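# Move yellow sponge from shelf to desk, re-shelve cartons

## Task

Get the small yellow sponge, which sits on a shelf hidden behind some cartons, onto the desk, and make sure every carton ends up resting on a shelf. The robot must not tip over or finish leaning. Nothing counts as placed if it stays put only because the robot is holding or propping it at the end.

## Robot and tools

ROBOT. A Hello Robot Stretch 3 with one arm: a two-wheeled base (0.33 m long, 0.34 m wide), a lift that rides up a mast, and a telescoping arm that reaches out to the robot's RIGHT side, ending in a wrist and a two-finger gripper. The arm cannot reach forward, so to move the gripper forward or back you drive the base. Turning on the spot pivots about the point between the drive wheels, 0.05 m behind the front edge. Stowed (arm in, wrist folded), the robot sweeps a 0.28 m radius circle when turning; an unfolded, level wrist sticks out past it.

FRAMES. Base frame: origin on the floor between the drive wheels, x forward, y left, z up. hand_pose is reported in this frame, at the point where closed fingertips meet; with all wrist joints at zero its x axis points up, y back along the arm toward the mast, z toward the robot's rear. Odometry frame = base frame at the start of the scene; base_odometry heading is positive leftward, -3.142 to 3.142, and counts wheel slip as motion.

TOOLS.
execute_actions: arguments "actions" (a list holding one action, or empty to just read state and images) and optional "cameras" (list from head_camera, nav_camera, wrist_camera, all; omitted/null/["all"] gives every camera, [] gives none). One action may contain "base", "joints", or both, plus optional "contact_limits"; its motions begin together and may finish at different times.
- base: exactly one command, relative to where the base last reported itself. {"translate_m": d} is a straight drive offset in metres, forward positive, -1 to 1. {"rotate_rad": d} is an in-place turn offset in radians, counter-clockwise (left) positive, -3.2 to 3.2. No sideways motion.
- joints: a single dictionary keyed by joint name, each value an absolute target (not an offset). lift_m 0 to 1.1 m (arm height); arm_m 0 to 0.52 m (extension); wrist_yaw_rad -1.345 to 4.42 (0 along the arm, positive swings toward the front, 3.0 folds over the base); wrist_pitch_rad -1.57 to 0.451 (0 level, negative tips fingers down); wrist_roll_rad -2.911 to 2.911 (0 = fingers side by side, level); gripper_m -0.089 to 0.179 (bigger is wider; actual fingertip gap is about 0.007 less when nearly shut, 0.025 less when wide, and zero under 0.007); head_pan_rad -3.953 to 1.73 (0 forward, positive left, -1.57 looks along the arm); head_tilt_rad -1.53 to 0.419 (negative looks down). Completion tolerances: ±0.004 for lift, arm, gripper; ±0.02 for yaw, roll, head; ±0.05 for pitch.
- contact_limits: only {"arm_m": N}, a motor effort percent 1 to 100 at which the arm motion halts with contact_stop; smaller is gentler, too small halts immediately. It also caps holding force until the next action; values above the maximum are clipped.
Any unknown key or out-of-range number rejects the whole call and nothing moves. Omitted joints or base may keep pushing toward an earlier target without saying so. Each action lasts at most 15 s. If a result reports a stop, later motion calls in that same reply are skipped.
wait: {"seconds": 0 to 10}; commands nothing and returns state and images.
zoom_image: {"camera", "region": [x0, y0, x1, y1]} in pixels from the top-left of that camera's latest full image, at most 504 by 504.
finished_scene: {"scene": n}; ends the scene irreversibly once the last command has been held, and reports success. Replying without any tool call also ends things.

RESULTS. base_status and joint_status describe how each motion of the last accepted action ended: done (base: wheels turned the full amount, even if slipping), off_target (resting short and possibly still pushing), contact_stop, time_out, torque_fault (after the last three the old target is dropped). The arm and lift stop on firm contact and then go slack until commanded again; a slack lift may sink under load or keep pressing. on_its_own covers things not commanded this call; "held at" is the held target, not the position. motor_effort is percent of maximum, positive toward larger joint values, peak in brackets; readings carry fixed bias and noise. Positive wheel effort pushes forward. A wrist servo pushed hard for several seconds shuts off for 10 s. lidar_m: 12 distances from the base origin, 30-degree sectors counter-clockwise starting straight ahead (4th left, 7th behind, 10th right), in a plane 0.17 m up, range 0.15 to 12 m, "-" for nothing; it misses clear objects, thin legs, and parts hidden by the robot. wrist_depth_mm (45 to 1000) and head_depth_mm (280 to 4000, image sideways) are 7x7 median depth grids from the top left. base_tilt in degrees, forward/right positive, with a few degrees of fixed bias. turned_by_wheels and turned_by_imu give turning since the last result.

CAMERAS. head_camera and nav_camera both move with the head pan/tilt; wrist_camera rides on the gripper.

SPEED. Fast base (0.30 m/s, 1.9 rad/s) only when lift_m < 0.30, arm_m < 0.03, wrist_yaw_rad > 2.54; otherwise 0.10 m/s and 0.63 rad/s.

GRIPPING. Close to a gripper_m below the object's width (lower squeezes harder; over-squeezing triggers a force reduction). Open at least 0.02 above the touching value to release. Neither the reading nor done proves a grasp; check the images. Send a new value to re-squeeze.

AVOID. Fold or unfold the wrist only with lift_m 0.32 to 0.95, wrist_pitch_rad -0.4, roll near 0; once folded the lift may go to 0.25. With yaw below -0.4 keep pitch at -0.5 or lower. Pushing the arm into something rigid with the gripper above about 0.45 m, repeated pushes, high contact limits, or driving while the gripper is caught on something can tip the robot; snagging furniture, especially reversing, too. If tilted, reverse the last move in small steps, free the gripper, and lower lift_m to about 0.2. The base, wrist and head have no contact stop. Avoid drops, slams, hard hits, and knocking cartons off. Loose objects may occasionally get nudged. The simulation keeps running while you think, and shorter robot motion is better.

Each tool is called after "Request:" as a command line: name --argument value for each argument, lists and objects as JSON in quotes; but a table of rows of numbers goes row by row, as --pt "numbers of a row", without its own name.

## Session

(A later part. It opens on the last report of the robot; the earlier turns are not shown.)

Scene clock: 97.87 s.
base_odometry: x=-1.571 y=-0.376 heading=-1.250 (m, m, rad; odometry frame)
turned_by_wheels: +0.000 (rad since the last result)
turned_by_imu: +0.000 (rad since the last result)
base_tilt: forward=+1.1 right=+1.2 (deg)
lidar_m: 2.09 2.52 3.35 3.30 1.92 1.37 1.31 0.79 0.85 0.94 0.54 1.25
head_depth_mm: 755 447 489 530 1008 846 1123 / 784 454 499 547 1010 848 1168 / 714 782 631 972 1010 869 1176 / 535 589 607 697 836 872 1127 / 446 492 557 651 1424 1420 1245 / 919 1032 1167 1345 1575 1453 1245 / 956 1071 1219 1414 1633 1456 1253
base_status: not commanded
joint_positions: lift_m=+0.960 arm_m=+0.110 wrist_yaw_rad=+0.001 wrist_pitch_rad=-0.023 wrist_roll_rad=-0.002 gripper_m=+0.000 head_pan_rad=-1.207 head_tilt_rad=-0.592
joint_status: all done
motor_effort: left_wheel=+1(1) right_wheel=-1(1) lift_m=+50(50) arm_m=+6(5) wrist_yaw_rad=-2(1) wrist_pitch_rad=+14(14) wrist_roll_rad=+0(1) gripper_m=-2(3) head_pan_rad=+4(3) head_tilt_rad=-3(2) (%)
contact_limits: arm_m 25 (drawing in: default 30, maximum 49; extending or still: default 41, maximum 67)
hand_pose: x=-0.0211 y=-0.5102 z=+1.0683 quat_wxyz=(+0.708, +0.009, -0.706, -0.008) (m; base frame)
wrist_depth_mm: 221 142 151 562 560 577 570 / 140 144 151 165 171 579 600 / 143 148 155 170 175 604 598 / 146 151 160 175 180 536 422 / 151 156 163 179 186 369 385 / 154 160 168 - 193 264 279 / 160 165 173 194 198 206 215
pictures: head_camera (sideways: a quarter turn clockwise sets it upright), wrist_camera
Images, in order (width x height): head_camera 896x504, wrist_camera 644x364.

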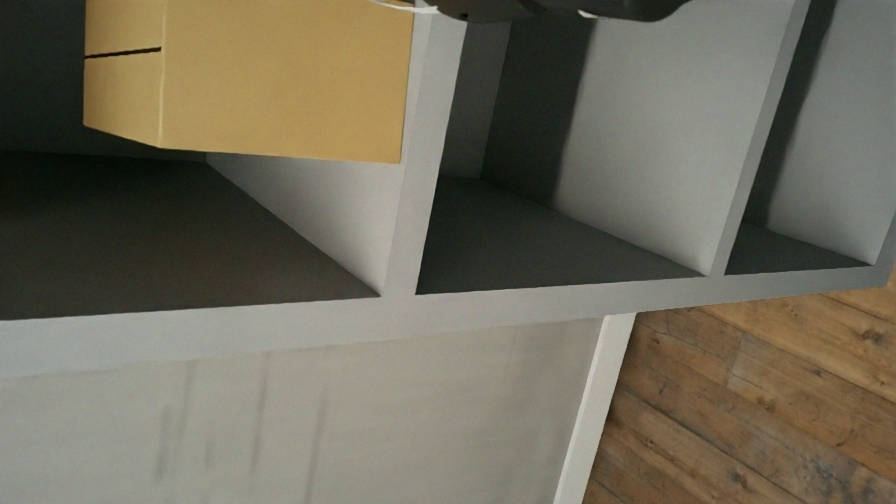

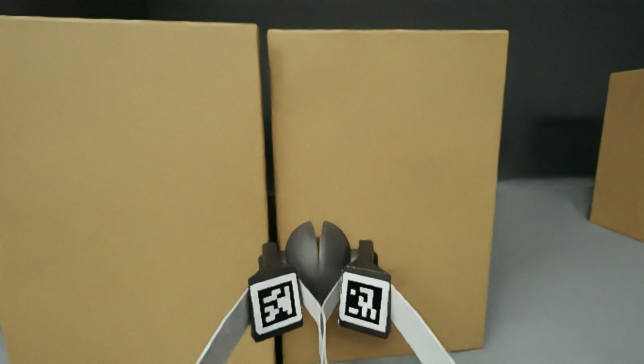

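Request:
execute_actions --actions '[{"base":{"rotate_rad":0.025},"joints":{"arm_m":0.0,"head_pan_rad":-0.9,"head_tilt_rad":-0.4}}]' --cameras '[]'

Request:
execute_actions --actions '[{"base":{"translate_m":1.0}}]'

Scene clock: 104.70 s.
base_odometry: x=-1.571 y=-0.376 heading=-1.225 (m, m, rad; odometry frame)
turned_by_wheels: +0.025 (rad since the last result)
turned_by_imu: +0.026 (rad since the last result)
base_tilt: forward=+1.4 right=+1.0 (deg)
lidar_m: 2.09 2.53 3.43 3.32 1.86 1.36 1.31 0.79 0.87 0.87 0.54 1.26
head_depth_mm: 426 462 510 586 574 832 817 / 903 959 1019 557 607 671 758 / 967 1035 1116 1215 1322 1458 1390 / 1033 1116 1210 1323 1451 1569 1392 / 1122 1208 1313 1453 1612 1687 1396 / 1203 1304 1412 1529 1656 1685 1395 / 1187 1255 1321 1405 1487 1577 1399
base_status: done
joint_positions: lift_m=+0.960 arm_m=+0.001 wrist_yaw_rad=+0.001 wrist_pitch_rad=-0.023 wrist_roll_rad=-0.002 gripper_m=+0.000 head_pan_rad=-0.907 head_tilt_rad=-0.408
joint_status: all done
motor_effort: left_wheel=-1(3) right_wheel=+2(6) lift_m=+50(50) arm_m=-6(8) wrist_yaw_rad=-1(1) wrist_pitch_rad=+14(14) wrist_roll_rad=+0(0) gripper_m=-2(2) head_pan_rad=+4(29) head_tilt_rad=+2(15) (%)
hand_pose: x=-0.0211 y=-0.4017 z=+1.0683 quat_wxyz=(+0.708, +0.009, -0.706, -0.008) (m; base frame)
wrist_depth_mm: 321 469 673 656 675 661 675 / 313 248 250 270 278 683 662 / 307 253 258 280 284 704 450 / 309 376 265 282 293 696 453 / 308 363 272 292 302 399 399 / 287 276 276 - 285 282 280 / 272 275 707 800 804 813 716
pictures: none
No camera images: the call's "cameras" was empty. Leave "cameras" out to get every camera's image.

Scene clock: 115.67 s.
base_odometry: x=-1.232 y=-1.317 heading=-1.225 (m, m, rad; odometry frame)
turned_by_wheels: +0.000 (rad since the last result)
turned_by_imu: +0.007 (rad since the last result)
base_tilt: forward=+1.2 right=+0.9 (deg)
lidar_m: 1.45 1.50 2.06 3.78 3.25 2.39 2.30 0.89 0.99 0.61 0.52 1.14
head_depth_mm: 837 887 717 598 556 618 706 / 893 939 626 657 1156 989 801 / 954 1009 579 621 1213 997 863 / 1022 1062 619 666 1258 1000 1245 / 1097 1152 753 779 1263 1024 1313 / 1140 1165 742 1340 1263 1099 1317 / 1052 1064 888 1234 1257 1406 1369
base_status: done
joint_positions: lift_m=+0.960 arm_m=+0.001 wrist_yaw_rad=+0.001 wrist_pitch_rad=-0.023 wrist_roll_rad=-0.002 gripper_m=+0.000 head_pan_rad=-0.907 head_tilt_rad=-0.408
joint_status: not commanded
motor_effort: left_wheel=-1(3) right_wheel=+3(7) lift_m=+50(50) arm_m=-5(5) wrist_yaw_rad=+0(1) wrist_pitch_rad=+14(14) wrist_roll_rad=+1(1) gripper_m=-3(2) head_pan_rad=+4(4) head_tilt_rad=+3(3) (%)
hand_pose: x=-0.0211 y=-0.4017 z=+1.0683 quat_wxyz=(+0.708, +0.009, -0.706, -0.008) (m; base frame)
wrist_depth_mm: 234 340 665 670 683 683 687 / 236 331 700 708 722 705 692 / 247 331 673 723 713 730 725 / 249 333 670 737 743 751 731 / 260 329 674 764 766 758 788 / 265 330 572 - 821 792 810 / 274 327 564 841 830 798 830
pictures: head_camera (sideways: a quarter turn clockwise sets it upright), nav_camera (sideways: a quarter turn counterclockwise sets it upright), wrist_camera
Images, in order (width x height): head_camera 896x504, nav_camera 672x504, wrist_camera 644x364.

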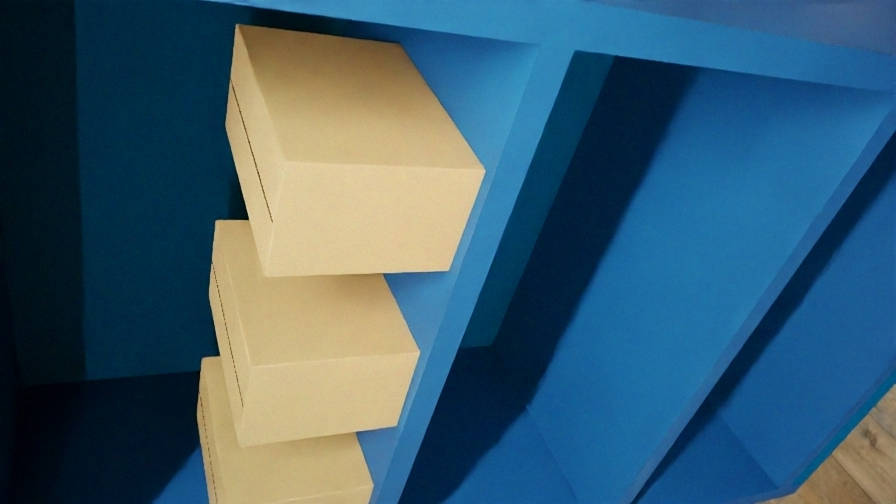

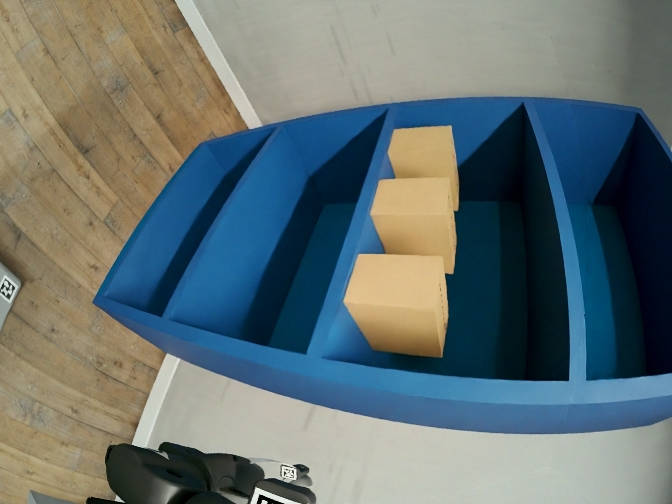

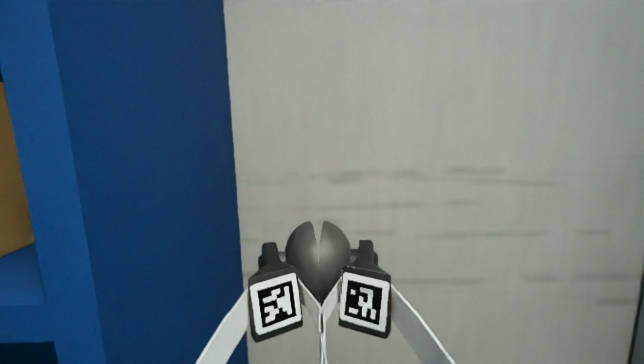

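Request:
execute_actions --actions '[{"base":{"translate_m":0.53},"joints":{"head_pan_rad":-1.57,"head_tilt_rad":-0.5,"arm_m":0.03}}]' --cameras '["head_camera","wrist_camera"]'

Scene clock: 127.13 s.
base_odometry: x=-1.052 y=-1.816 heading=-1.225 (m, m, rad; odometry frame)
turned_by_wheels: +0.000 (rad since the last result)
turned_by_imu: +0.004 (rad since the last result)
base_tilt: forward=+1.2 right=+1.1 (deg)
lidar_m: 0.92 0.96 1.32 3.36 3.95 2.93 2.20 1.36 0.59 0.95 0.71 0.71
head_depth_mm: 791 587 486 538 - - - / 790 658 522 544 1126 - - / 792 867 831 642 - - - / 794 844 747 551 1127 897 832 / 798 604 490 544 1133 921 830 / 795 836 490 546 1132 923 836 / 797 868 759 594 1136 924 836
base_status: done
joint_positions: lift_m=+0.960 arm_m=+0.030 wrist_yaw_rad=+0.001 wrist_pitch_rad=-0.023 wrist_roll_rad=-0.002 gripper_m=+0.000 head_pan_rad=-1.563 head_tilt_rad=-0.493
joint_status: all done
motor_effort: left_wheel=-2(2) right_wheel=+2(9) lift_m=+51(50) arm_m=+6(5) wrist_yaw_rad=-1(1) wrist_pitch_rad=+14(14) wrist_roll_rad=+0(0) gripper_m=-3(2) head_pan_rad=-4(41) head_tilt_rad=-3(9) (%)
hand_pose: x=-0.0211 y=-0.4302 z=+1.0683 quat_wxyz=(+0.708, +0.009, -0.706, -0.008) (m; base frame)
wrist_depth_mm: 644 642 633 635 648 583 388 / 375 226 225 653 269 226 227 / 347 230 232 676 270 230 233 / 371 235 240 696 273 241 240 / 359 243 247 457 279 248 339 / 295 253 252 - 256 254 254 / 244 246 247 248 246 246 248
pictures: head_camera (sideways: a quarter turn clockwise sets it upright), wrist_camera
Images, in order (width x height): head_camera 896x504, wrist_camera 644x364.

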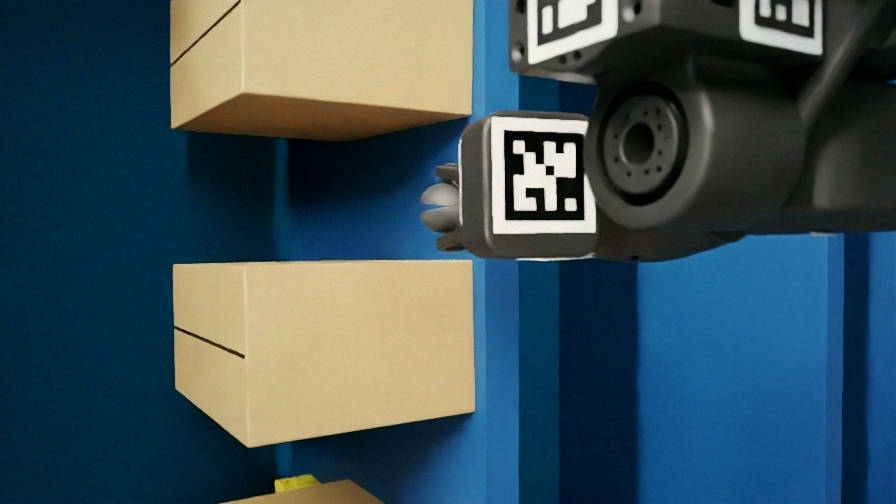

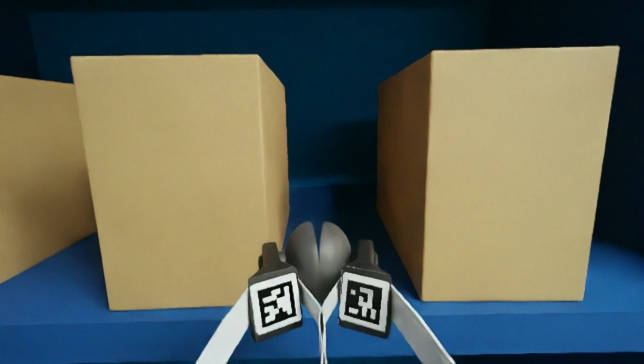

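Request:
execute_actions --actions '[{"base":{"translate_m":0.228}}]' --cameras '["wrist_camera"]'

Scene clock: 140.93 s.
base_odometry: x=-0.975 y=-2.030 heading=-1.225 (m, m, rad; odometry frame)
turned_by_wheels: +0.000 (rad since the last result)
turned_by_imu: +0.002 (rad since the last result)
base_tilt: forward=+1.2 right=+1.1 (deg)
lidar_m: 0.70 0.72 0.99 2.72 3.92 3.15 2.42 0.75 0.80 0.95 0.57 0.72
head_depth_mm: 789 587 486 542 - - - / 792 601 501 545 1124 - - / 793 855 788 640 - - - / 794 856 788 589 1127 900 828 / 797 605 492 545 1125 923 831 / 797 611 491 546 1097 925 836 / 786 831 739 595 828 825 815
base_status: done
joint_positions: lift_m=+0.960 arm_m=+0.030 wrist_yaw_rad=+0.001 wrist_pitch_rad=-0.023 wrist_roll_rad=-0.002 gripper_m=+0.000 head_pan_rad=-1.563 head_tilt_rad=-0.493
joint_status: not commanded
motor_effort: left_wheel=-1(2) right_wheel=+3(9) lift_m=+50(50) arm_m=+6(6) wrist_yaw_rad=-1(1) wrist_pitch_rad=+14(14) wrist_roll_rad=+0(0) gripper_m=-3(3) head_pan_rad=-5(3) head_tilt_rad=-2(2) (%)
hand_pose: x=-0.0211 y=-0.4302 z=+1.0683 quat_wxyz=(+0.708, +0.009, -0.706, -0.008) (m; base frame)
wrist_depth_mm: 382 557 637 644 640 642 650 / 337 223 228 657 251 226 232 / 343 231 233 681 246 233 330 / 352 238 240 696 256 241 335 / 356 247 248 455 257 248 338 / 298 254 254 - 254 254 263 / 246 248 248 249 247 249 250
pictures: wrist_camera
Images, in order (width x height): wrist_camera 644x364.

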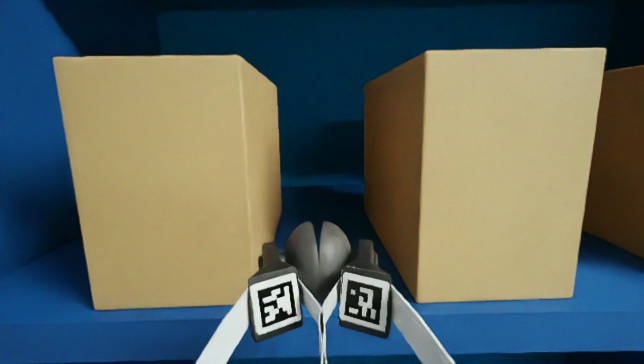

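Request:
execute_actions --actions '[{"joints":{"arm_m":0.30},"contact_limits":{"arm_m":25}}]' --cameras '["wrist_camera"]'

Request:
execute_actions --actions '[{"base":{"translate_m":0.11}}]' --cameras '["wrist_camera","head_camera"]'

Scene clock: 146.90 s.
base_odometry: x=-0.975 y=-2.030 heading=-1.225 (m, m, rad; odometry frame)
turned_by_wheels: +0.000 (rad since the last result)
turned_by_imu: +0.001 (rad since the last result)
base_tilt: forward=+1.2 right=+1.2 (deg)
lidar_m: 0.70 0.72 0.99 2.71 3.94 3.17 2.42 0.75 0.80 0.95 0.57 0.72
head_depth_mm: 793 585 - 540 1116 913 826 / 793 600 - 548 1122 917 829 / 791 854 - 551 1127 919 830 / 791 858 748 556 1124 918 831 / 792 604 492 545 1129 923 834 / 800 608 492 546 1096 923 833 / 784 833 742 593 827 828 813
base_status: not commanded
joint_positions: lift_m=+0.960 arm_m=+0.300 wrist_yaw_rad=+0.001 wrist_pitch_rad=-0.023 wrist_roll_rad=-0.002 gripper_m=+0.000 head_pan_rad=-1.563 head_tilt_rad=-0.494
joint_status: all done
motor_effort: left_wheel=-1(2) right_wheel=+3(3) lift_m=+50(50) arm_m=+5(5) wrist_yaw_rad=-2(0) wrist_pitch_rad=+14(14) wrist_roll_rad=+0(0) gripper_m=-2(2) head_pan_rad=-4(4) head_tilt_rad=-2(2) (%)
contact_limits: arm_m 25 (drawing in: default 30, maximum 49; extending or still: default 41, maximum 67)
hand_pose: x=-0.0211 y=-0.7002 z=+1.0683 quat_wxyz=(+0.708, +0.009, -0.706, -0.008) (m; base frame)
wrist_depth_mm: - 102 385 384 383 120 82 / - 101 386 383 384 121 83 / - 100 399 400 400 121 83 / - 99 211 417 410 122 83 / - 99 208 425 344 123 84 / - 98 176 - 210 124 84 / - 97 176 211 198 125 85
pictures: wrist_camera
Images, in order (width x height): wrist_camera 644x364.

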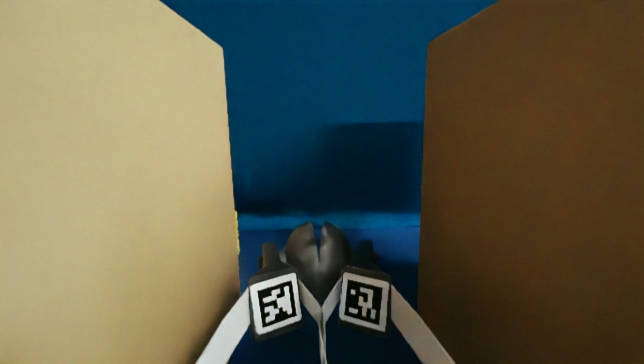

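Scene clock: 148.93 s.
base_odometry: x=-0.938 y=-2.134 heading=-1.225 (m, m, rad; odometry frame)
turned_by_wheels: +0.000 (rad since the last result)
turned_by_imu: +0.001 (rad since the last result)
base_tilt: forward=+1.1 right=+1.0 (deg)
lidar_m: 0.59 0.61 0.84 2.27 3.93 3.29 2.52 0.83 0.95 0.64 0.52 0.61
head_depth_mm: 789 830 - 560 1120 913 827 / 791 860 - 550 1123 918 828 / 794 865 - 551 1126 919 831 / 795 835 499 553 1130 919 830 / 798 603 493 546 1096 921 833 / 725 616 494 548 718 717 812 / 501 501 500 540 619 1388 1316
base_status: done
joint_positions: lift_m=+0.960 arm_m=+0.300 wrist_yaw_rad=+0.001 wrist_pitch_rad=-0.023 wrist_roll_rad=-0.002 gripper_m=+0.000 head_pan_rad=-1.563 head_tilt_rad=-0.494
joint_status: not commanded
motor_effort: left_wheel=-2(1) right_wheel=+3(10) lift_m=+50(50) arm_m=+5(6) wrist_yaw_rad=+0(1) wrist_pitch_rad=+14(14) wrist_roll_rad=+0(0) gripper_m=-2(2) head_pan_rad=-4(4) head_tilt_rad=-2(2) (%)
hand_pose: x=-0.0212 y=-0.7002 z=+1.0683 quat_wxyz=(+0.708, +0.009, -0.706, -0.008) (m; base frame)
wrist_depth_mm: - 63 120 381 383 383 381 / - 63 119 389 388 398 390 / - 62 118 401 400 399 403 / - 64 117 411 413 422 215 / - 64 115 335 407 395 218 / - 64 101 - 283 279 218 / - 63 101 211 215 217 205
pictures: head_camera (sideways: a quarter turn clockwise sets it upright), wrist_camera
Images, in order (width x height): head_camera 896x504, wrist_camera 644x364.

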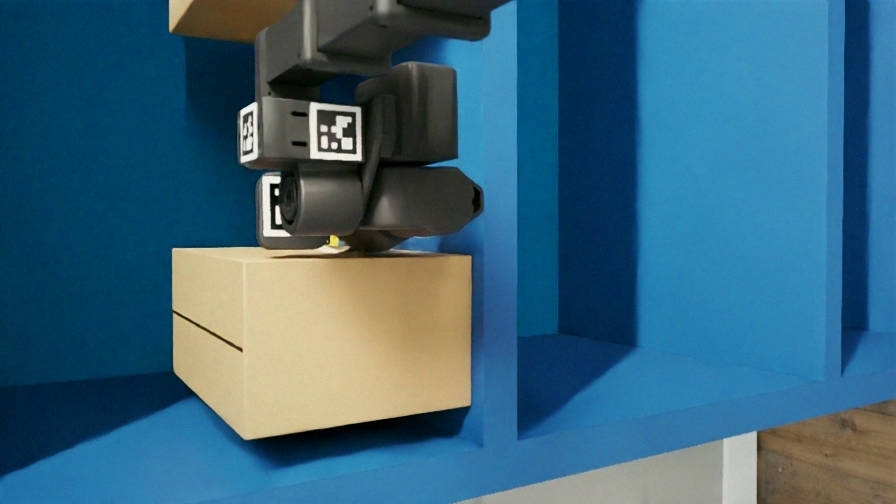

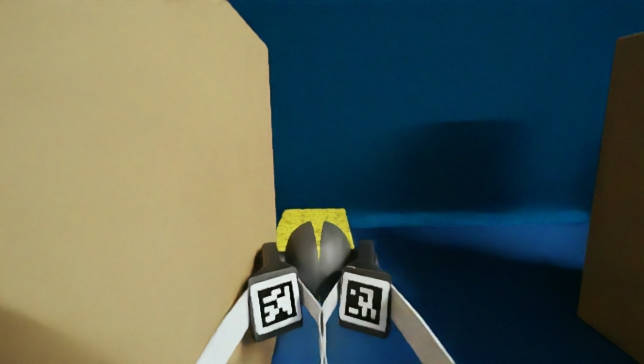

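Request:
execute_actions --actions '[{"base":{"translate_m":0.015}}]' --cameras '[]'

Request:
execute_actions --actions '[{"base":{"translate_m":-0.08},"joints":{"wrist_pitch_rad":-0.17}}]' --cameras '[]'

Request:
execute_actions --actions '[{"joints":{"wrist_yaw_rad":0.18,"gripper_m":0.09,"arm_m":0.36},"contact_limits":{"arm_m":25}}]' --cameras '["wrist_camera","head_camera"]'

Scene clock: 156.50 s.
base_odometry: x=-0.933 y=-2.148 heading=-1.225 (m, m, rad; odometry frame)
turned_by_wheels: +0.000 (rad since the last result)
turned_by_imu: +0.001 (rad since the last result)
base_tilt: forward=+1.2 right=+1.1 (deg)
lidar_m: 0.57 0.59 0.81 2.21 3.93 3.30 2.54 0.85 0.98 0.58 0.52 0.59
head_depth_mm: 793 843 - 560 1117 914 827 / 794 862 - 550 1121 916 828 / 790 862 - 552 1128 918 831 / 793 835 499 553 1131 919 832 / 796 604 493 545 1061 899 830 / 660 561 494 550 655 715 833 / 457 457 486 539 1199 1392 1319
base_status: done
joint_positions: lift_m=+0.960 arm_m=+0.300 wrist_yaw_rad=+0.001 wrist_pitch_rad=-0.023 wrist_roll_rad=-0.002 gripper_m=+0.000 head_pan_rad=-1.563 head_tilt_rad=-0.494
joint_status: not commanded
motor_effort: left_wheel=-2(2) right_wheel=+3(9) lift_m=+50(50) arm_m=+6(5) wrist_yaw_rad=+0(0) wrist_pitch_rad=+14(14) wrist_roll_rad=+0(0) gripper_m=-2(3) head_pan_rad=-4(4) head_tilt_rad=-2(2) (%)
hand_pose: x=-0.0212 y=-0.7002 z=+1.0683 quat_wxyz=(+0.708, +0.009, -0.706, -0.008) (m; base frame)
wrist_depth_mm: - 63 120 382 387 379 382 / - 63 119 389 399 398 387 / - 62 118 402 401 405 407 / - 64 117 412 411 413 425 / - 64 116 336 395 394 365 / - 64 101 - 284 279 250 / - 63 100 210 217 214 214
pictures: none
No camera images: the call's "cameras" was empty. Leave "cameras" out to get every camera's image.

Scene clock: 158.27 s.
base_odometry: x=-0.960 y=-2.073 heading=-1.225 (m, m, rad; odometry frame)
turned_by_wheels: +0.000 (rad since the last result)
turned_by_imu: +0.000 (rad since the last result)
base_tilt: forward=+1.3 right=+1.1 (deg)
lidar_m: 0.65 0.68 0.93 2.53 3.92 3.21 2.46 0.78 0.86 0.89 0.55 0.67
head_depth_mm: 790 586 - 549 1115 912 828 / 794 841 - 551 1114 914 829 / 791 865 - 551 1129 918 831 / 795 868 791 565 1126 920 832 / 796 848 734 574 1136 919 832 / 801 609 500 547 1001 897 834 / 698 613 494 548 694 711 855
base_status: done
joint_positions: lift_m=+0.960 arm_m=+0.300 wrist_yaw_rad=+0.001 wrist_pitch_rad=-0.186 wrist_roll_rad=-0.002 gripper_m=+0.000 head_pan_rad=-1.563 head_tilt_rad=-0.494
joint_status: all done
motor_effort: left_wheel=-1(4) right_wheel=+3(4) lift_m=+51(50) arm_m=+6(6) wrist_yaw_rad=-2(1) wrist_pitch_rad=+10(11) wrist_roll_rad=+0(0) gripper_m=-3(2) head_pan_rad=-3(4) head_tilt_rad=-2(3) (%)
hand_pose: x=-0.0212 y=-0.6920 z=+1.0272 quat_wxyz=(+0.705, +0.066, -0.703, -0.065) (m; base frame)
wrist_depth_mm: 150 365 365 365 367 364 135 / 150 374 390 384 390 198 136 / 150 207 397 404 406 200 136 / 149 207 252 352 346 201 136 / 149 204 251 266 249 203 138 / 149 187 196 - 190 184 139 / 147 160 154 153 157 157 139
pictures: none
No camera images: the call's "cameras" was empty. Leave "cameras" out to get every camera's image.

Scene clock: 159.87 s.
base_odometry: x=-0.960 y=-2.073 heading=-1.225 (m, m, rad; odometry frame)
turned_by_wheels: +0.000 (rad since the last result)
turned_by_imu: +0.000 (rad since the last result)
base_tilt: forward=+1.3 right=+1.1 (deg)
lidar_m: 0.65 0.67 0.93 2.52 3.92 3.23 2.46 0.78 0.86 0.89 0.55 0.67
head_depth_mm: 789 586 - 549 1119 916 828 / 791 842 - 574 1123 918 826 / 795 864 - 563 1124 915 828 / 794 868 785 566 1127 918 832 / 797 847 711 578 1131 919 832 / 800 607 502 546 1004 898 837 / 700 614 495 549 693 712 856
base_status: not commanded
joint_positions: lift_m=+0.960 arm_m=+0.360 wrist_yaw_rad=+0.177 wrist_pitch_rad=-0.186 wrist_roll_rad=-0.002 gripper_m=+0.090 head_pan_rad=-1.563 head_tilt_rad=-0.494
joint_status: all done
motor_effort: left_wheel=-1(1) right_wheel=+3(3) lift_m=+50(50) arm_m=+6(6) wrist_yaw_rad=+2(2) wrist_pitch_rad=+10(10) wrist_roll_rad=+0(0) gripper_m=+1(82) head_pan_rad=-4(4) head_tilt_rad=-2(2) (%)
contact_limits: arm_m 25 (drawing in: default 30, maximum 49; extending or still: default 41, maximum 67)
hand_pose: x=+0.0222 y=-0.7481 z=+1.0271 quat_wxyz=(+0.708, +0.128, -0.694, -0.003) (m; base frame)
wrist_depth_mm: 106 134 334 318 305 295 284 / 107 135 347 333 322 307 299 / 107 137 367 352 336 321 309 / 108 139 329 241 343 331 317 / 109 139 211 205 258 245 242 / 110 133 193 192 190 191 191 / 111 132 158 156 156 154 156
pictures: head_camera (sideways: a quarter turn clockwise sets it upright), wrist_camera
Images, in order (width x height): head_camera 896x504, wrist_camera 644x364.

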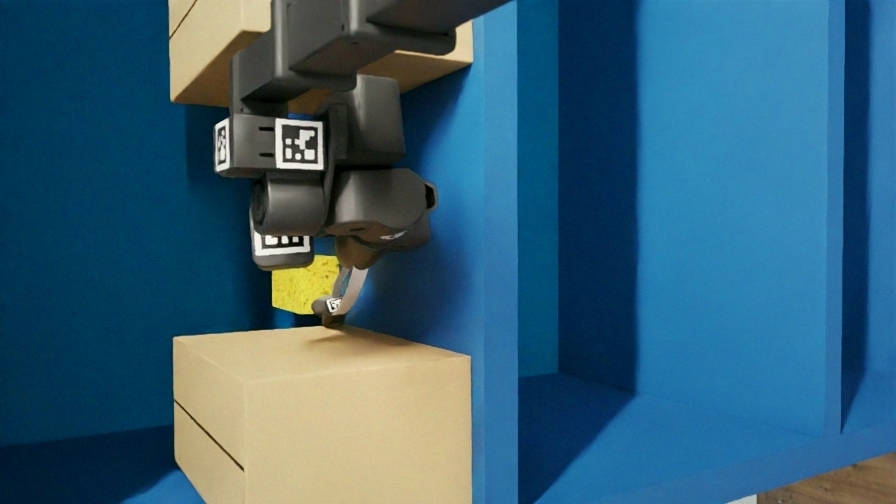

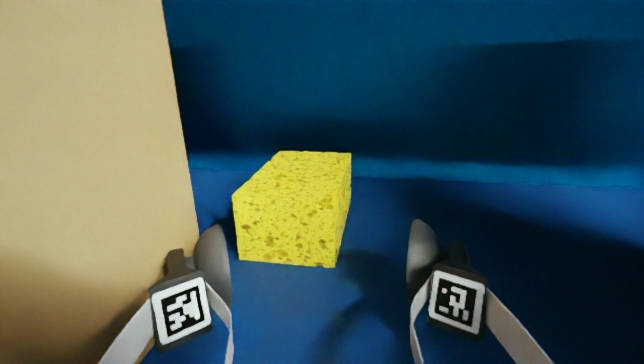

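Request:
execute_actions --actions '[{"joints":{"wrist_yaw_rad":0.29,"arm_m":0.39},"contact_limits":{"arm_m":25}}]' --cameras '["wrist_camera"]'

Scene clock: 165.07 s.
base_odometry: x=-0.960 y=-2.073 heading=-1.226 (m, m, rad; odometry frame)
turned_by_wheels: -0.001 (rad since the last result)
turned_by_imu: +0.000 (rad since the last result)
base_tilt: forward=+1.2 right=+1.3 (deg)
lidar_m: 0.65 0.68 0.93 2.52 3.93 3.20 2.47 0.78 0.86 0.90 0.55 0.67
head_depth_mm: 789 588 - 548 1113 915 826 / 792 839 - 584 1120 917 829 / 794 854 - 576 1125 917 831 / 792 864 777 577 1125 915 832 / 795 855 711 563 1131 921 832 / 800 609 508 554 1006 898 835 / 701 615 500 556 697 710 834
base_status: not commanded
joint_positions: lift_m=+0.960 arm_m=+0.390 wrist_yaw_rad=+0.263 wrist_pitch_rad=-0.191 wrist_roll_rad=-0.002 gripper_m=+0.090 head_pan_rad=-1.563 head_tilt_rad=-0.494
joint_status: wrist_yaw_rad off_target (ended at +0.263, target +0.290); the others done
on_its_own: right_wheel is at rest, and its effort (+23) is outside its rest range (-18 to +18); wrist_yaw_rad is at rest, and its effort (+18) is outside its rest range (-12 to +12)
motor_effort: left_wheel=-9(8) right_wheel=+23(22) lift_m=+50(50) arm_m=+6(8) wrist_yaw_rad=+18(17) wrist_pitch_rad=+13(13) wrist_roll_rad=+0(0) gripper_m=+6(7) head_pan_rad=-4(4) head_tilt_rad=-2(2) (%)
contact_limits: arm_m 25 (drawing in: default 30, maximum 49; extending or still: default 41, maximum 67)
hand_pose: x=+0.0427 y=-0.7731 z=+1.0259 quat_wxyz=(+0.708, +0.159, -0.688, +0.025) (m; base frame)
wrist_depth_mm: 96 124 319 297 280 261 250 / 96 124 331 313 294 277 259 / 97 124 351 324 308 291 273 / 97 124 346 217 316 304 285 / 97 125 183 174 242 242 241 / 98 125 190 181 190 188 189 / 98 112 152 155 155 152 155
pictures: wrist_camera
Images, in order (width x height): wrist_camera 644x364.

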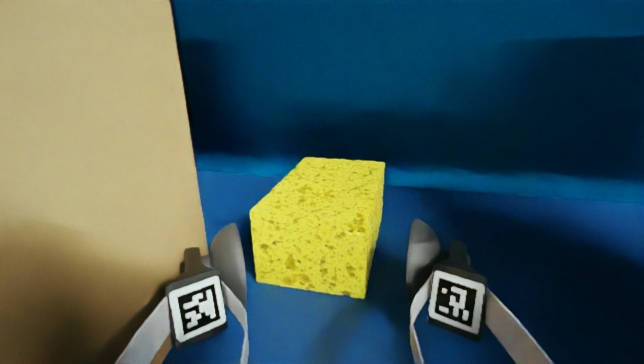

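Request:
execute_actions --actions '[{"joints":{"wrist_yaw_rad":0.27,"arm_m":0.45},"contact_limits":{"arm_m":25}}]' --cameras '["wrist_camera"]'

Scene clock: 171.60 s.
base_odometry: x=-0.960 y=-2.073 heading=-1.225 (m, m, rad; odometry frame)
turned_by_wheels: +0.001 (rad since the last result)
turned_by_imu: +0.002 (rad since the last result)
base_tilt: forward=+1.2 right=+1.1 (deg)
lidar_m: 0.65 0.68 0.93 2.52 3.95 3.21 2.47 0.78 0.86 0.90 0.55 0.68
head_depth_mm: 793 587 - 546 1124 912 828 / 792 842 704 584 1122 915 827 / 794 843 - 587 1125 918 830 / 796 856 561 589 1128 917 832 / 798 605 539 566 1129 920 831 / 797 608 520 562 1003 899 832 / 699 656 657 595 692 712 854
base_status: not commanded
joint_positions: lift_m=+0.960 arm_m=+0.450 wrist_yaw_rad=+0.267 wrist_pitch_rad=-0.191 wrist_roll_rad=-0.002 gripper_m=+0.090 head_pan_rad=-1.563 head_tilt_rad=-0.494
joint_status: all done
motor_effort: left_wheel=-2(6) right_wheel=+4(15) lift_m=+50(50) arm_m=+6(10) wrist_yaw_rad=+2(15) wrist_pitch_rad=+13(13) wrist_roll_rad=+0(0) gripper_m=+1(4) head_pan_rad=-4(4) head_tilt_rad=-2(2) (%)
contact_limits: arm_m 25 (drawing in: default 30, maximum 49; extending or still: default 41, maximum 67)
hand_pose: x=+0.0437 y=-0.8329 z=+1.0259 quat_wxyz=(+0.708, +0.161, -0.687, +0.027) (m; base frame)
wrist_depth_mm: 105 265 257 239 226 212 201 / 103 279 269 255 236 221 212 / 101 283 288 268 250 234 221 / 99 284 301 272 256 246 232 / 97 137 220 154 178 242 235 / 96 123 151 133 173 188 188 / 94 118 153 142 155 152 154
pictures: wrist_camera
Images, in order (width x height): wrist_camera 644x364.

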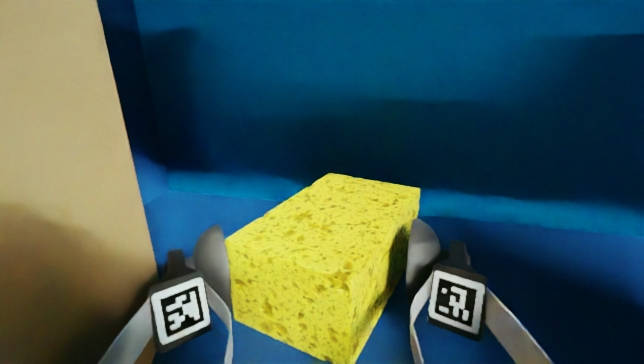

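Request:
execute_actions --actions '[{"joints":{"wrist_yaw_rad":0.3,"arm_m":0.475,"gripper_m":0.1},"contact_limits":{"arm_m":25}}]' --cameras '["wrist_camera"]'

Request:
execute_actions --actions '[{"joints":{"gripper_m":0.03}}]' --cameras '["wrist_camera","head_camera"]'

Scene clock: 176.57 s.
base_odometry: x=-0.960 y=-2.073 heading=-1.225 (m, m, rad; odometry frame)
turned_by_wheels: +0.000 (rad since the last result)
turned_by_imu: +0.001 (rad since the last result)
base_tilt: forward=+1.2 right=+1.2 (deg)
lidar_m: 0.65 0.68 0.93 2.52 3.94 3.22 2.47 0.78 0.86 0.89 0.55 0.67
head_depth_mm: 790 586 - 548 1113 916 828 / 790 842 705 586 1123 915 830 / 794 844 726 587 1128 914 831 / 795 844 565 589 1126 919 831 / 793 602 535 567 1131 920 832 / 796 608 555 570 1000 896 836 / 697 659 678 593 694 712 855
base_status: not commanded
joint_positions: lift_m=+0.960 arm_m=+0.475 wrist_yaw_rad=+0.297 wrist_pitch_rad=-0.191 wrist_roll_rad=-0.002 gripper_m=+0.100 head_pan_rad=-1.563 head_tilt_rad=-0.494
joint_status: all done
motor_effort: left_wheel=-3(3) right_wheel=+4(9) lift_m=+50(50) arm_m=+6(4) wrist_yaw_rad=+2(8) wrist_pitch_rad=+13(13) wrist_roll_rad=+0(0) gripper_m=+1(49) head_pan_rad=-4(4) head_tilt_rad=-3(3) (%)
contact_limits: arm_m 25 (drawing in: default 30, maximum 49; extending or still: default 41, maximum 67)
hand_pose: x=+0.0508 y=-0.8558 z=+1.0259 quat_wxyz=(+0.707, +0.171, -0.685, +0.037) (m; base frame)
wrist_depth_mm: 212 253 236 219 205 191 180 / 217 257 250 230 213 200 188 / 111 270 265 244 225 210 197 / 107 280 284 250 234 220 204 / 105 248 248 153 162 229 216 / 105 131 125 120 132 187 188 / 102 146 134 110 149 149 154
pictures: wrist_camera
Images, in order (width x height): wrist_camera 644x364.

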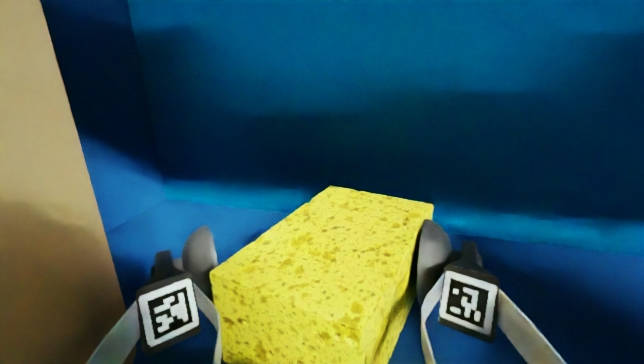

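Scene clock: 177.77 s.
base_odometry: x=-0.960 y=-2.073 heading=-1.225 (m, m, rad; odometry frame)
turned_by_wheels: +0.000 (rad since the last result)
turned_by_imu: +0.000 (rad since the last result)
base_tilt: forward=+1.1 right=+1.2 (deg)
lidar_m: 0.65 0.68 0.93 2.52 3.93 3.21 2.46 0.78 0.87 0.90 0.55 0.67
head_depth_mm: 790 586 - 547 1119 918 826 / 791 843 705 585 1119 918 827 / 792 845 723 587 1123 919 828 / 794 842 566 587 1131 919 833 / 795 602 535 567 1127 923 833 / 796 608 554 569 1001 898 833 / 700 658 676 596 695 710 856
base_status: not commanded
joint_positions: lift_m=+0.960 arm_m=+0.475 wrist_yaw_rad=+0.297 wrist_pitch_rad=-0.190 wrist_roll_rad=-0.002 gripper_m=+0.031 head_pan_rad=-1.563 head_tilt_rad=-0.494
joint_status: all done
motor_effort: left_wheel=-2(2) right_wheel=+4(4) lift_m=+50(50) arm_m=+6(6) wrist_yaw_rad=+1(1) wrist_pitch_rad=+12(13) wrist_roll_rad=+0(0) gripper_m=-22(94) head_pan_rad=-4(4) head_tilt_rad=-2(2) (%)
hand_pose: x=+0.0509 y=-0.8559 z=+1.0262 quat_wxyz=(+0.707, +0.171, -0.685, +0.038) (m; base frame)
wrist_depth_mm: 213 251 236 217 205 191 179 / 217 260 249 232 216 201 189 / 111 269 265 244 225 209 196 / 107 276 282 252 234 219 205 / 105 248 247 153 202 229 215 / 105 185 126 119 121 188 187 / 102 126 135 121 145 154 154
pictures: head_camera (sideways: a quarter turn clockwise sets it upright), wrist_camera
Images, in order (width x height): head_camera 896x504, wrist_camera 644x364.

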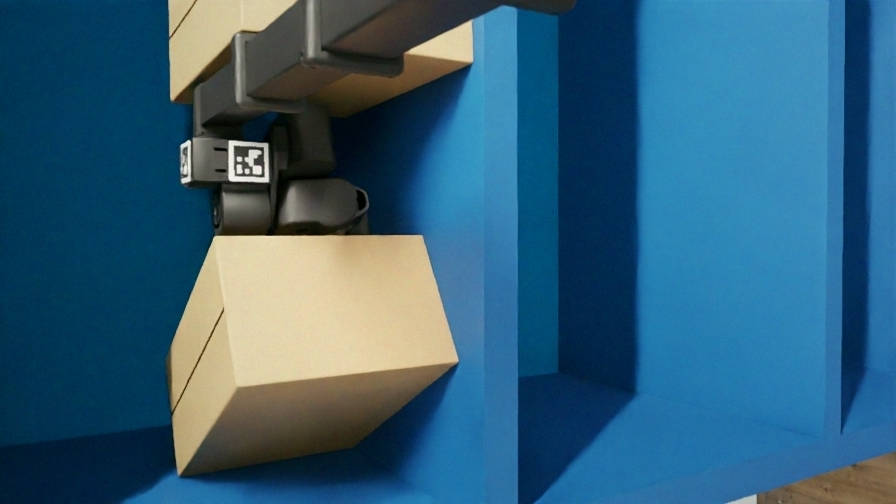

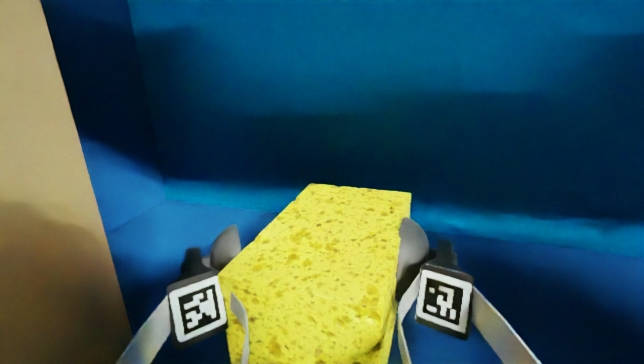

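Request:
execute_actions --actions '[{"joints":{"lift_m":0.99}}]' --cameras '[]'

Request:
execute_actions --actions '[{"base":{"translate_m":-0.08}}]' --cameras '["wrist_camera","head_camera"]'

Scene clock: 188.73 s.
base_odometry: x=-0.960 y=-2.073 heading=-1.225 (m, m, rad; odometry frame)
turned_by_wheels: +0.000 (rad since the last result)
turned_by_imu: +0.001 (rad since the last result)
base_tilt: forward=+1.1 right=+1.1 (deg)
lidar_m: 0.65 0.68 0.93 2.52 3.94 3.21 2.47 0.78 0.86 0.89 0.55 0.67
head_depth_mm: 790 829 - 539 1118 914 826 / 793 836 704 585 1120 918 828 / 791 - 765 587 1123 918 829 / 796 833 566 587 1127 921 831 / 796 604 535 567 1127 918 832 / 797 607 555 570 999 897 835 / 698 657 678 595 695 712 853
base_status: not commanded
joint_positions: lift_m=+0.990 arm_m=+0.475 wrist_yaw_rad=+0.297 wrist_pitch_rad=-0.190 wrist_roll_rad=-0.002 gripper_m=+0.034 head_pan_rad=-1.563 head_tilt_rad=-0.494
joint_status: all done
motor_effort: left_wheel=-2(2) right_wheel=+4(4) lift_m=+51(49) arm_m=+6(6) wrist_yaw_rad=+1(2) wrist_pitch_rad=+12(12) wrist_roll_rad=+0(0) gripper_m=-20(20) head_pan_rad=-4(4) head_tilt_rad=-2(2) (%)
hand_pose: x=+0.0509 y=-0.8559 z=+1.0562 quat_wxyz=(+0.707, +0.171, -0.685, +0.038) (m; base frame)
wrist_depth_mm: 214 250 233 218 203 192 180 / 219 256 249 229 213 200 188 / 111 272 264 243 226 210 197 / 107 276 278 253 234 222 208 / 105 280 293 154 205 232 217 / 105 230 126 119 121 233 225 / 102 126 134 121 181 193 193
pictures: none
No camera images: the call's "cameras" was empty. Leave "cameras" out to get every camera's image.

Scene clock: 190.50 s.
base_odometry: x=-0.987 y=-1.997 heading=-1.225 (m, m, rad; odometry frame)
turned_by_wheels: +0.000 (rad since the last result)
turned_by_imu: +0.000 (rad since the last result)
base_tilt: forward=+1.1 right=+1.0 (deg)
lidar_m: 0.73 0.76 1.04 2.85 3.93 3.13 2.38 0.72 0.75 0.95 0.59 0.76
head_depth_mm: 790 829 - 539 1116 914 825 / 794 829 670 562 1123 915 833 / 793 - 764 585 1122 916 828 / 794 846 748 588 1127 919 830 / 796 854 711 590 1129 920 832 / 799 609 549 573 1135 921 835 / 796 612 527 569 935 879 837
base_status: done
joint_positions: lift_m=+0.990 arm_m=+0.475 wrist_yaw_rad=+0.297 wrist_pitch_rad=-0.190 wrist_roll_rad=-0.002 gripper_m=+0.034 head_pan_rad=-1.563 head_tilt_rad=-0.494
joint_status: not commanded
motor_effort: left_wheel=-1(4) right_wheel=+2(6) lift_m=+51(51) arm_m=+6(5) wrist_yaw_rad=+1(1) wrist_pitch_rad=+12(12) wrist_roll_rad=+0(0) gripper_m=-21(21) head_pan_rad=-3(4) head_tilt_rad=-2(2) (%)
hand_pose: x=+0.0509 y=-0.8559 z=+1.0562 quat_wxyz=(+0.707, +0.171, -0.685, +0.038) (m; base frame)
wrist_depth_mm: 272 257 235 218 204 191 180 / 284 270 254 230 213 199 187 / 292 290 262 241 225 207 196 / 293 312 280 252 234 219 207 / 289 311 291 154 206 231 215 / 241 241 125 120 122 235 226 / 199 196 134 121 181 191 193
pictures: head_camera (sideways: a quarter turn clockwise sets it upright), wrist_camera
Images, in order (width x height): head_camera 896x504, wrist_camera 644x364.

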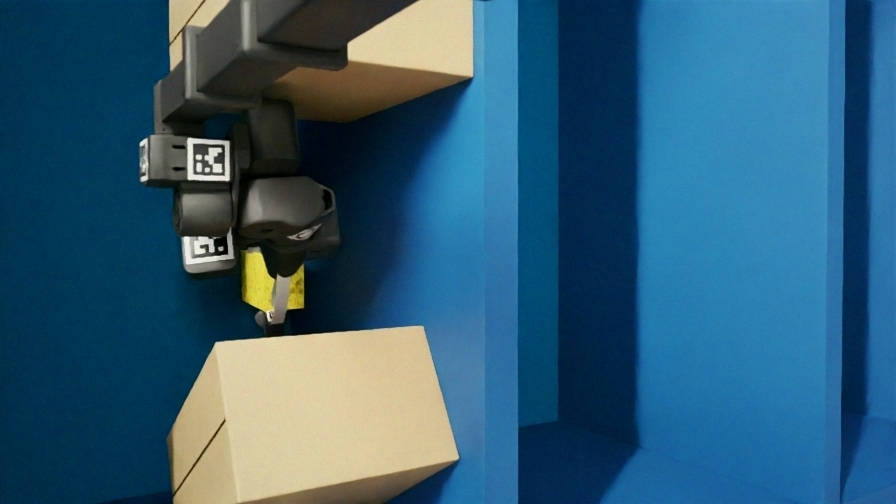

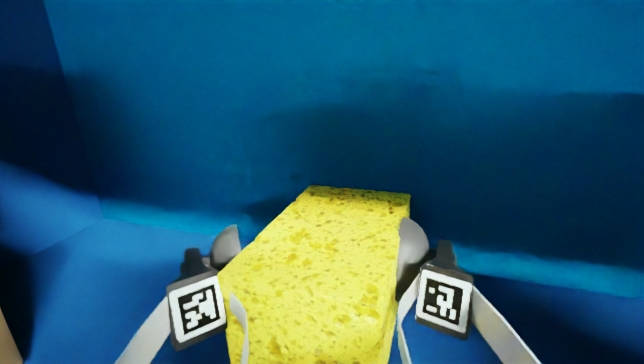

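Request:
execute_actions --actions '[{"base":{"translate_m":0.012},"joints":{"arm_m":0.43}}]' --cameras '[]'

Request:
execute_actions --actions '[{"joints":{"wrist_yaw_rad":0.0,"arm_m":0.0}}]'

Scene clock: 197.20 s.
base_odometry: x=-0.983 y=-2.009 heading=-1.226 (m, m, rad; odometry frame)
turned_by_wheels: +0.000 (rad since the last result)
turned_by_imu: +0.001 (rad since the last result)
base_tilt: forward=+1.2 right=+1.2 (deg)
lidar_m: 0.72 0.75 1.03 2.79 3.92 3.15 2.39 0.73 0.76 0.95 0.58 0.74
head_depth_mm: 789 828 - 539 1119 917 829 / 791 841 703 585 1122 916 828 / 793 833 742 587 1121 916 830 / 796 849 748 589 1128 921 831 / 797 855 581 590 1132 923 834 / 796 608 544 570 1103 921 834 / 798 613 534 569 901 878 836
base_status: done
joint_positions: lift_m=+0.990 arm_m=+0.430 wrist_yaw_rad=+0.298 wrist_pitch_rad=-0.190 wrist_roll_rad=-0.002 gripper_m=+0.034 head_pan_rad=-1.563 head_tilt_rad=-0.494
joint_status: all done
motor_effort: left_wheel=-1(4) right_wheel=+3(8) lift_m=+51(50) arm_m=-5(2) wrist_yaw_rad=+1(1) wrist_pitch_rad=+12(12) wrist_roll_rad=+0(0) gripper_m=-20(20) head_pan_rad=-4(4) head_tilt_rad=-2(2) (%)
hand_pose: x=+0.0510 y=-0.8116 z=+1.0562 quat_wxyz=(+0.707, +0.171, -0.685, +0.038) (m; base frame)
wrist_depth_mm: 271 307 285 262 245 229 214 / 279 319 300 274 256 240 224 / 284 342 316 289 266 250 233 / 176 354 337 302 278 266 244 / 172 314 310 154 228 275 258 / 167 240 126 119 122 235 233 / 163 195 134 120 181 192 193
pictures: none
No camera images: the call's "cameras" was empty. Leave "cameras" out to get every camera's image.

Scene clock: 201.53 s.
base_odometry: x=-0.983 y=-2.009 heading=-1.226 (m, m, rad; odometry frame)
turned_by_wheels: +0.000 (rad since the last result)
turned_by_imu: +0.001 (rad since the last result)
base_tilt: forward=+1.3 right=+0.9 (deg)
lidar_m: 0.72 0.75 1.02 2.80 3.92 3.14 2.40 0.73 0.77 0.95 0.58 0.75
head_depth_mm: 790 586 499 539 - - - / 791 842 734 608 - - - / 792 863 835 627 - - - / 795 867 835 616 1061 895 832 / 797 857 584 592 1130 924 834 / 795 610 543 569 1101 926 832 / 800 614 534 570 900 881 836
base_status: not commanded
joint_positions: lift_m=+0.990 arm_m=+0.001 wrist_yaw_rad=+0.002 wrist_pitch_rad=-0.190 wrist_roll_rad=-0.002 gripper_m=+0.034 head_pan_rad=-1.563 head_tilt_rad=-0.494
joint_status: all done
motor_effort: left_wheel=-1(1) right_wheel=+2(2) lift_m=+50(50) arm_m=-5(7) wrist_yaw_rad=-1(3) wrist_pitch_rad=+12(12) wrist_roll_rad=+0(0) gripper_m=-20(21) head_pan_rad=-5(4) head_tilt_rad=-2(2) (%)
hand_pose: x=-0.0211 y=-0.3932 z=+1.0562 quat_wxyz=(+0.705, +0.068, -0.703, -0.067) (m; base frame)
wrist_depth_mm: 384 294 644 650 625 242 239 / 384 291 653 680 413 251 250 / 399 298 345 712 414 265 263 / 394 319 358 445 372 275 283 / 316 319 314 153 231 290 290 / 291 297 125 119 122 811 604 / 411 517 135 121 735 777 657
pictures: head_camera (sideways: a quarter turn clockwise sets it upright), nav_camera (sideways: a quarter turn counterclockwise sets it upright), wrist_camera
Images, in order (width x height): head_camera 896x504, nav_camera 672x504, wrist_camera 644x364.

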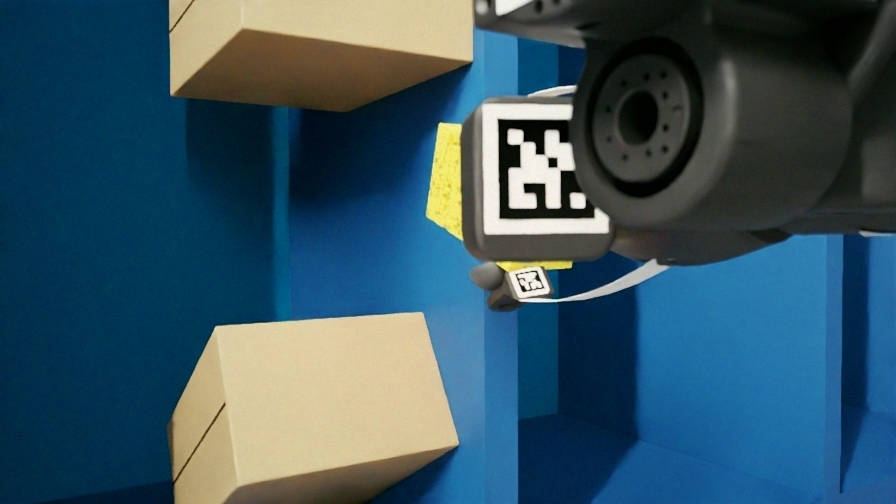

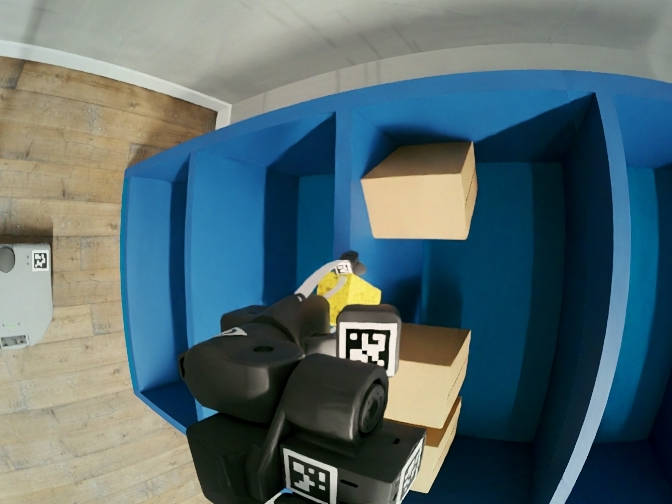

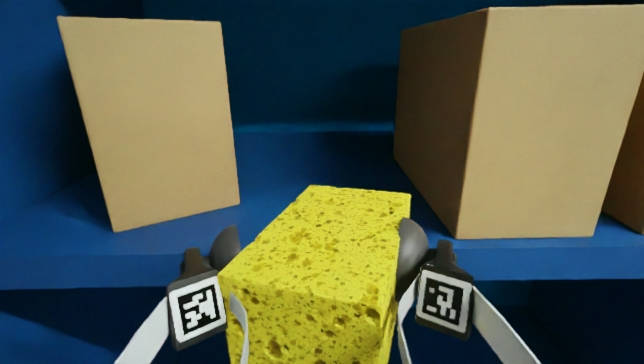

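Request:
execute_actions --actions '[{"base":{"rotate_rad":1.87},"joints":{"lift_m":0.285,"wrist_yaw_rad":2.7,"wrist_pitch_rad":-0.4,"head_pan_rad":0,"head_tilt_rad":-0.3}}]'

Scene clock: 216.43 s.
base_odometry: x=-0.983 y=-2.009 heading=+0.644 (m, m, rad; odometry frame)
turned_by_wheels: +1.870 (rad since the last result)
turned_by_imu: +1.862 (rad since the last result)
base_tilt: forward=+1.2 right=+1.2 (deg)
lidar_m: 3.40 3.42 3.03 1.55 0.92 0.95 0.58 0.59 0.72 0.72 0.85 1.56
head_depth_mm: 3230 3357 3595 3576 2443 1864 1501 / 3288 3454 3685 3612 2466 1863 1507 / 3357 3595 3751 3532 2468 1874 1502 / 3440 3647 3911 3626 2473 1864 1507 / 3552 3758 - 3618 2491 1882 1510 / 3625 3859 - 3652 2511 1889 1504 / 3745 - - 3629 2493 1892 1519
base_status: done
joint_positions: lift_m=+0.285 arm_m=+0.001 wrist_yaw_rad=+2.697 wrist_pitch_rad=-0.417 wrist_roll_rad=-0.002 gripper_m=+0.034 head_pan_rad=-0.007 head_tilt_rad=-0.310
joint_status: all done
motor_effort: left_wheel=-2(3) right_wheel=+3(6) lift_m=+22(45) arm_m=-5(5) wrist_yaw_rad=+3(4) wrist_pitch_rad=+10(10) wrist_roll_rad=+1(0) gripper_m=-20(21) head_pan_rad=+3(50) head_tilt_rad=+4(17) (%)
hand_pose: x=+0.0753 y=+0.0567 z=+0.2985 quat_wxyz=(+0.296, +0.706, -0.009, +0.644) (m; base frame)
wrist_depth_mm: - - - - - - - / - - - - - - - / 988 981 983 994 992 981 956 / 755 777 756 739 753 751 776 / 638 623 624 153 379 621 611 / - 517 126 119 122 519 529 / - - 132 121 421 451 446
pictures: head_camera (sideways: a quarter turn clockwise sets it upright), nav_camera (sideways: a quarter turn counterclockwise sets it upright), wrist_camera
Images, in order (width x height): head_camera 896x504, nav_camera 672x504, wrist_camera 644x364.

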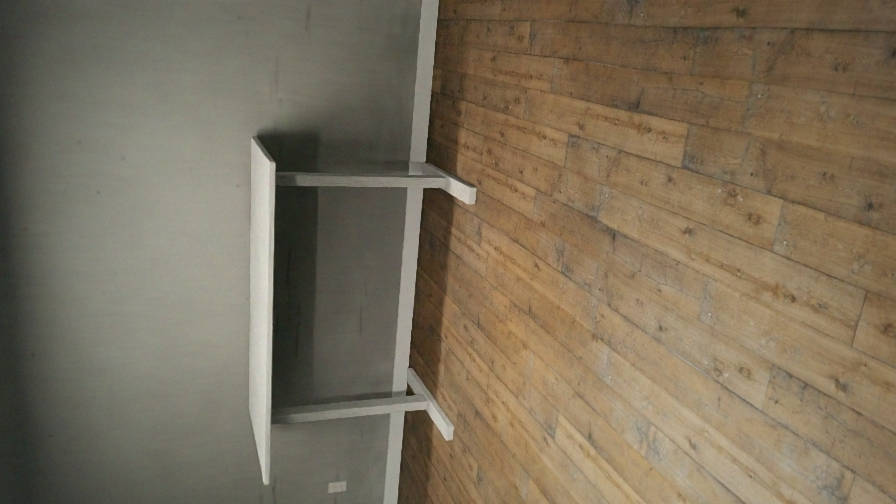

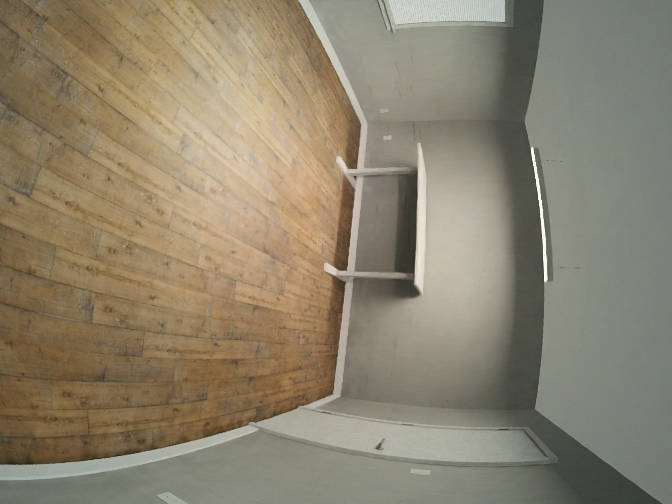

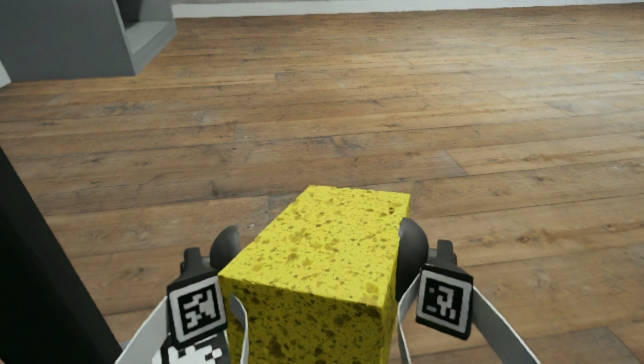

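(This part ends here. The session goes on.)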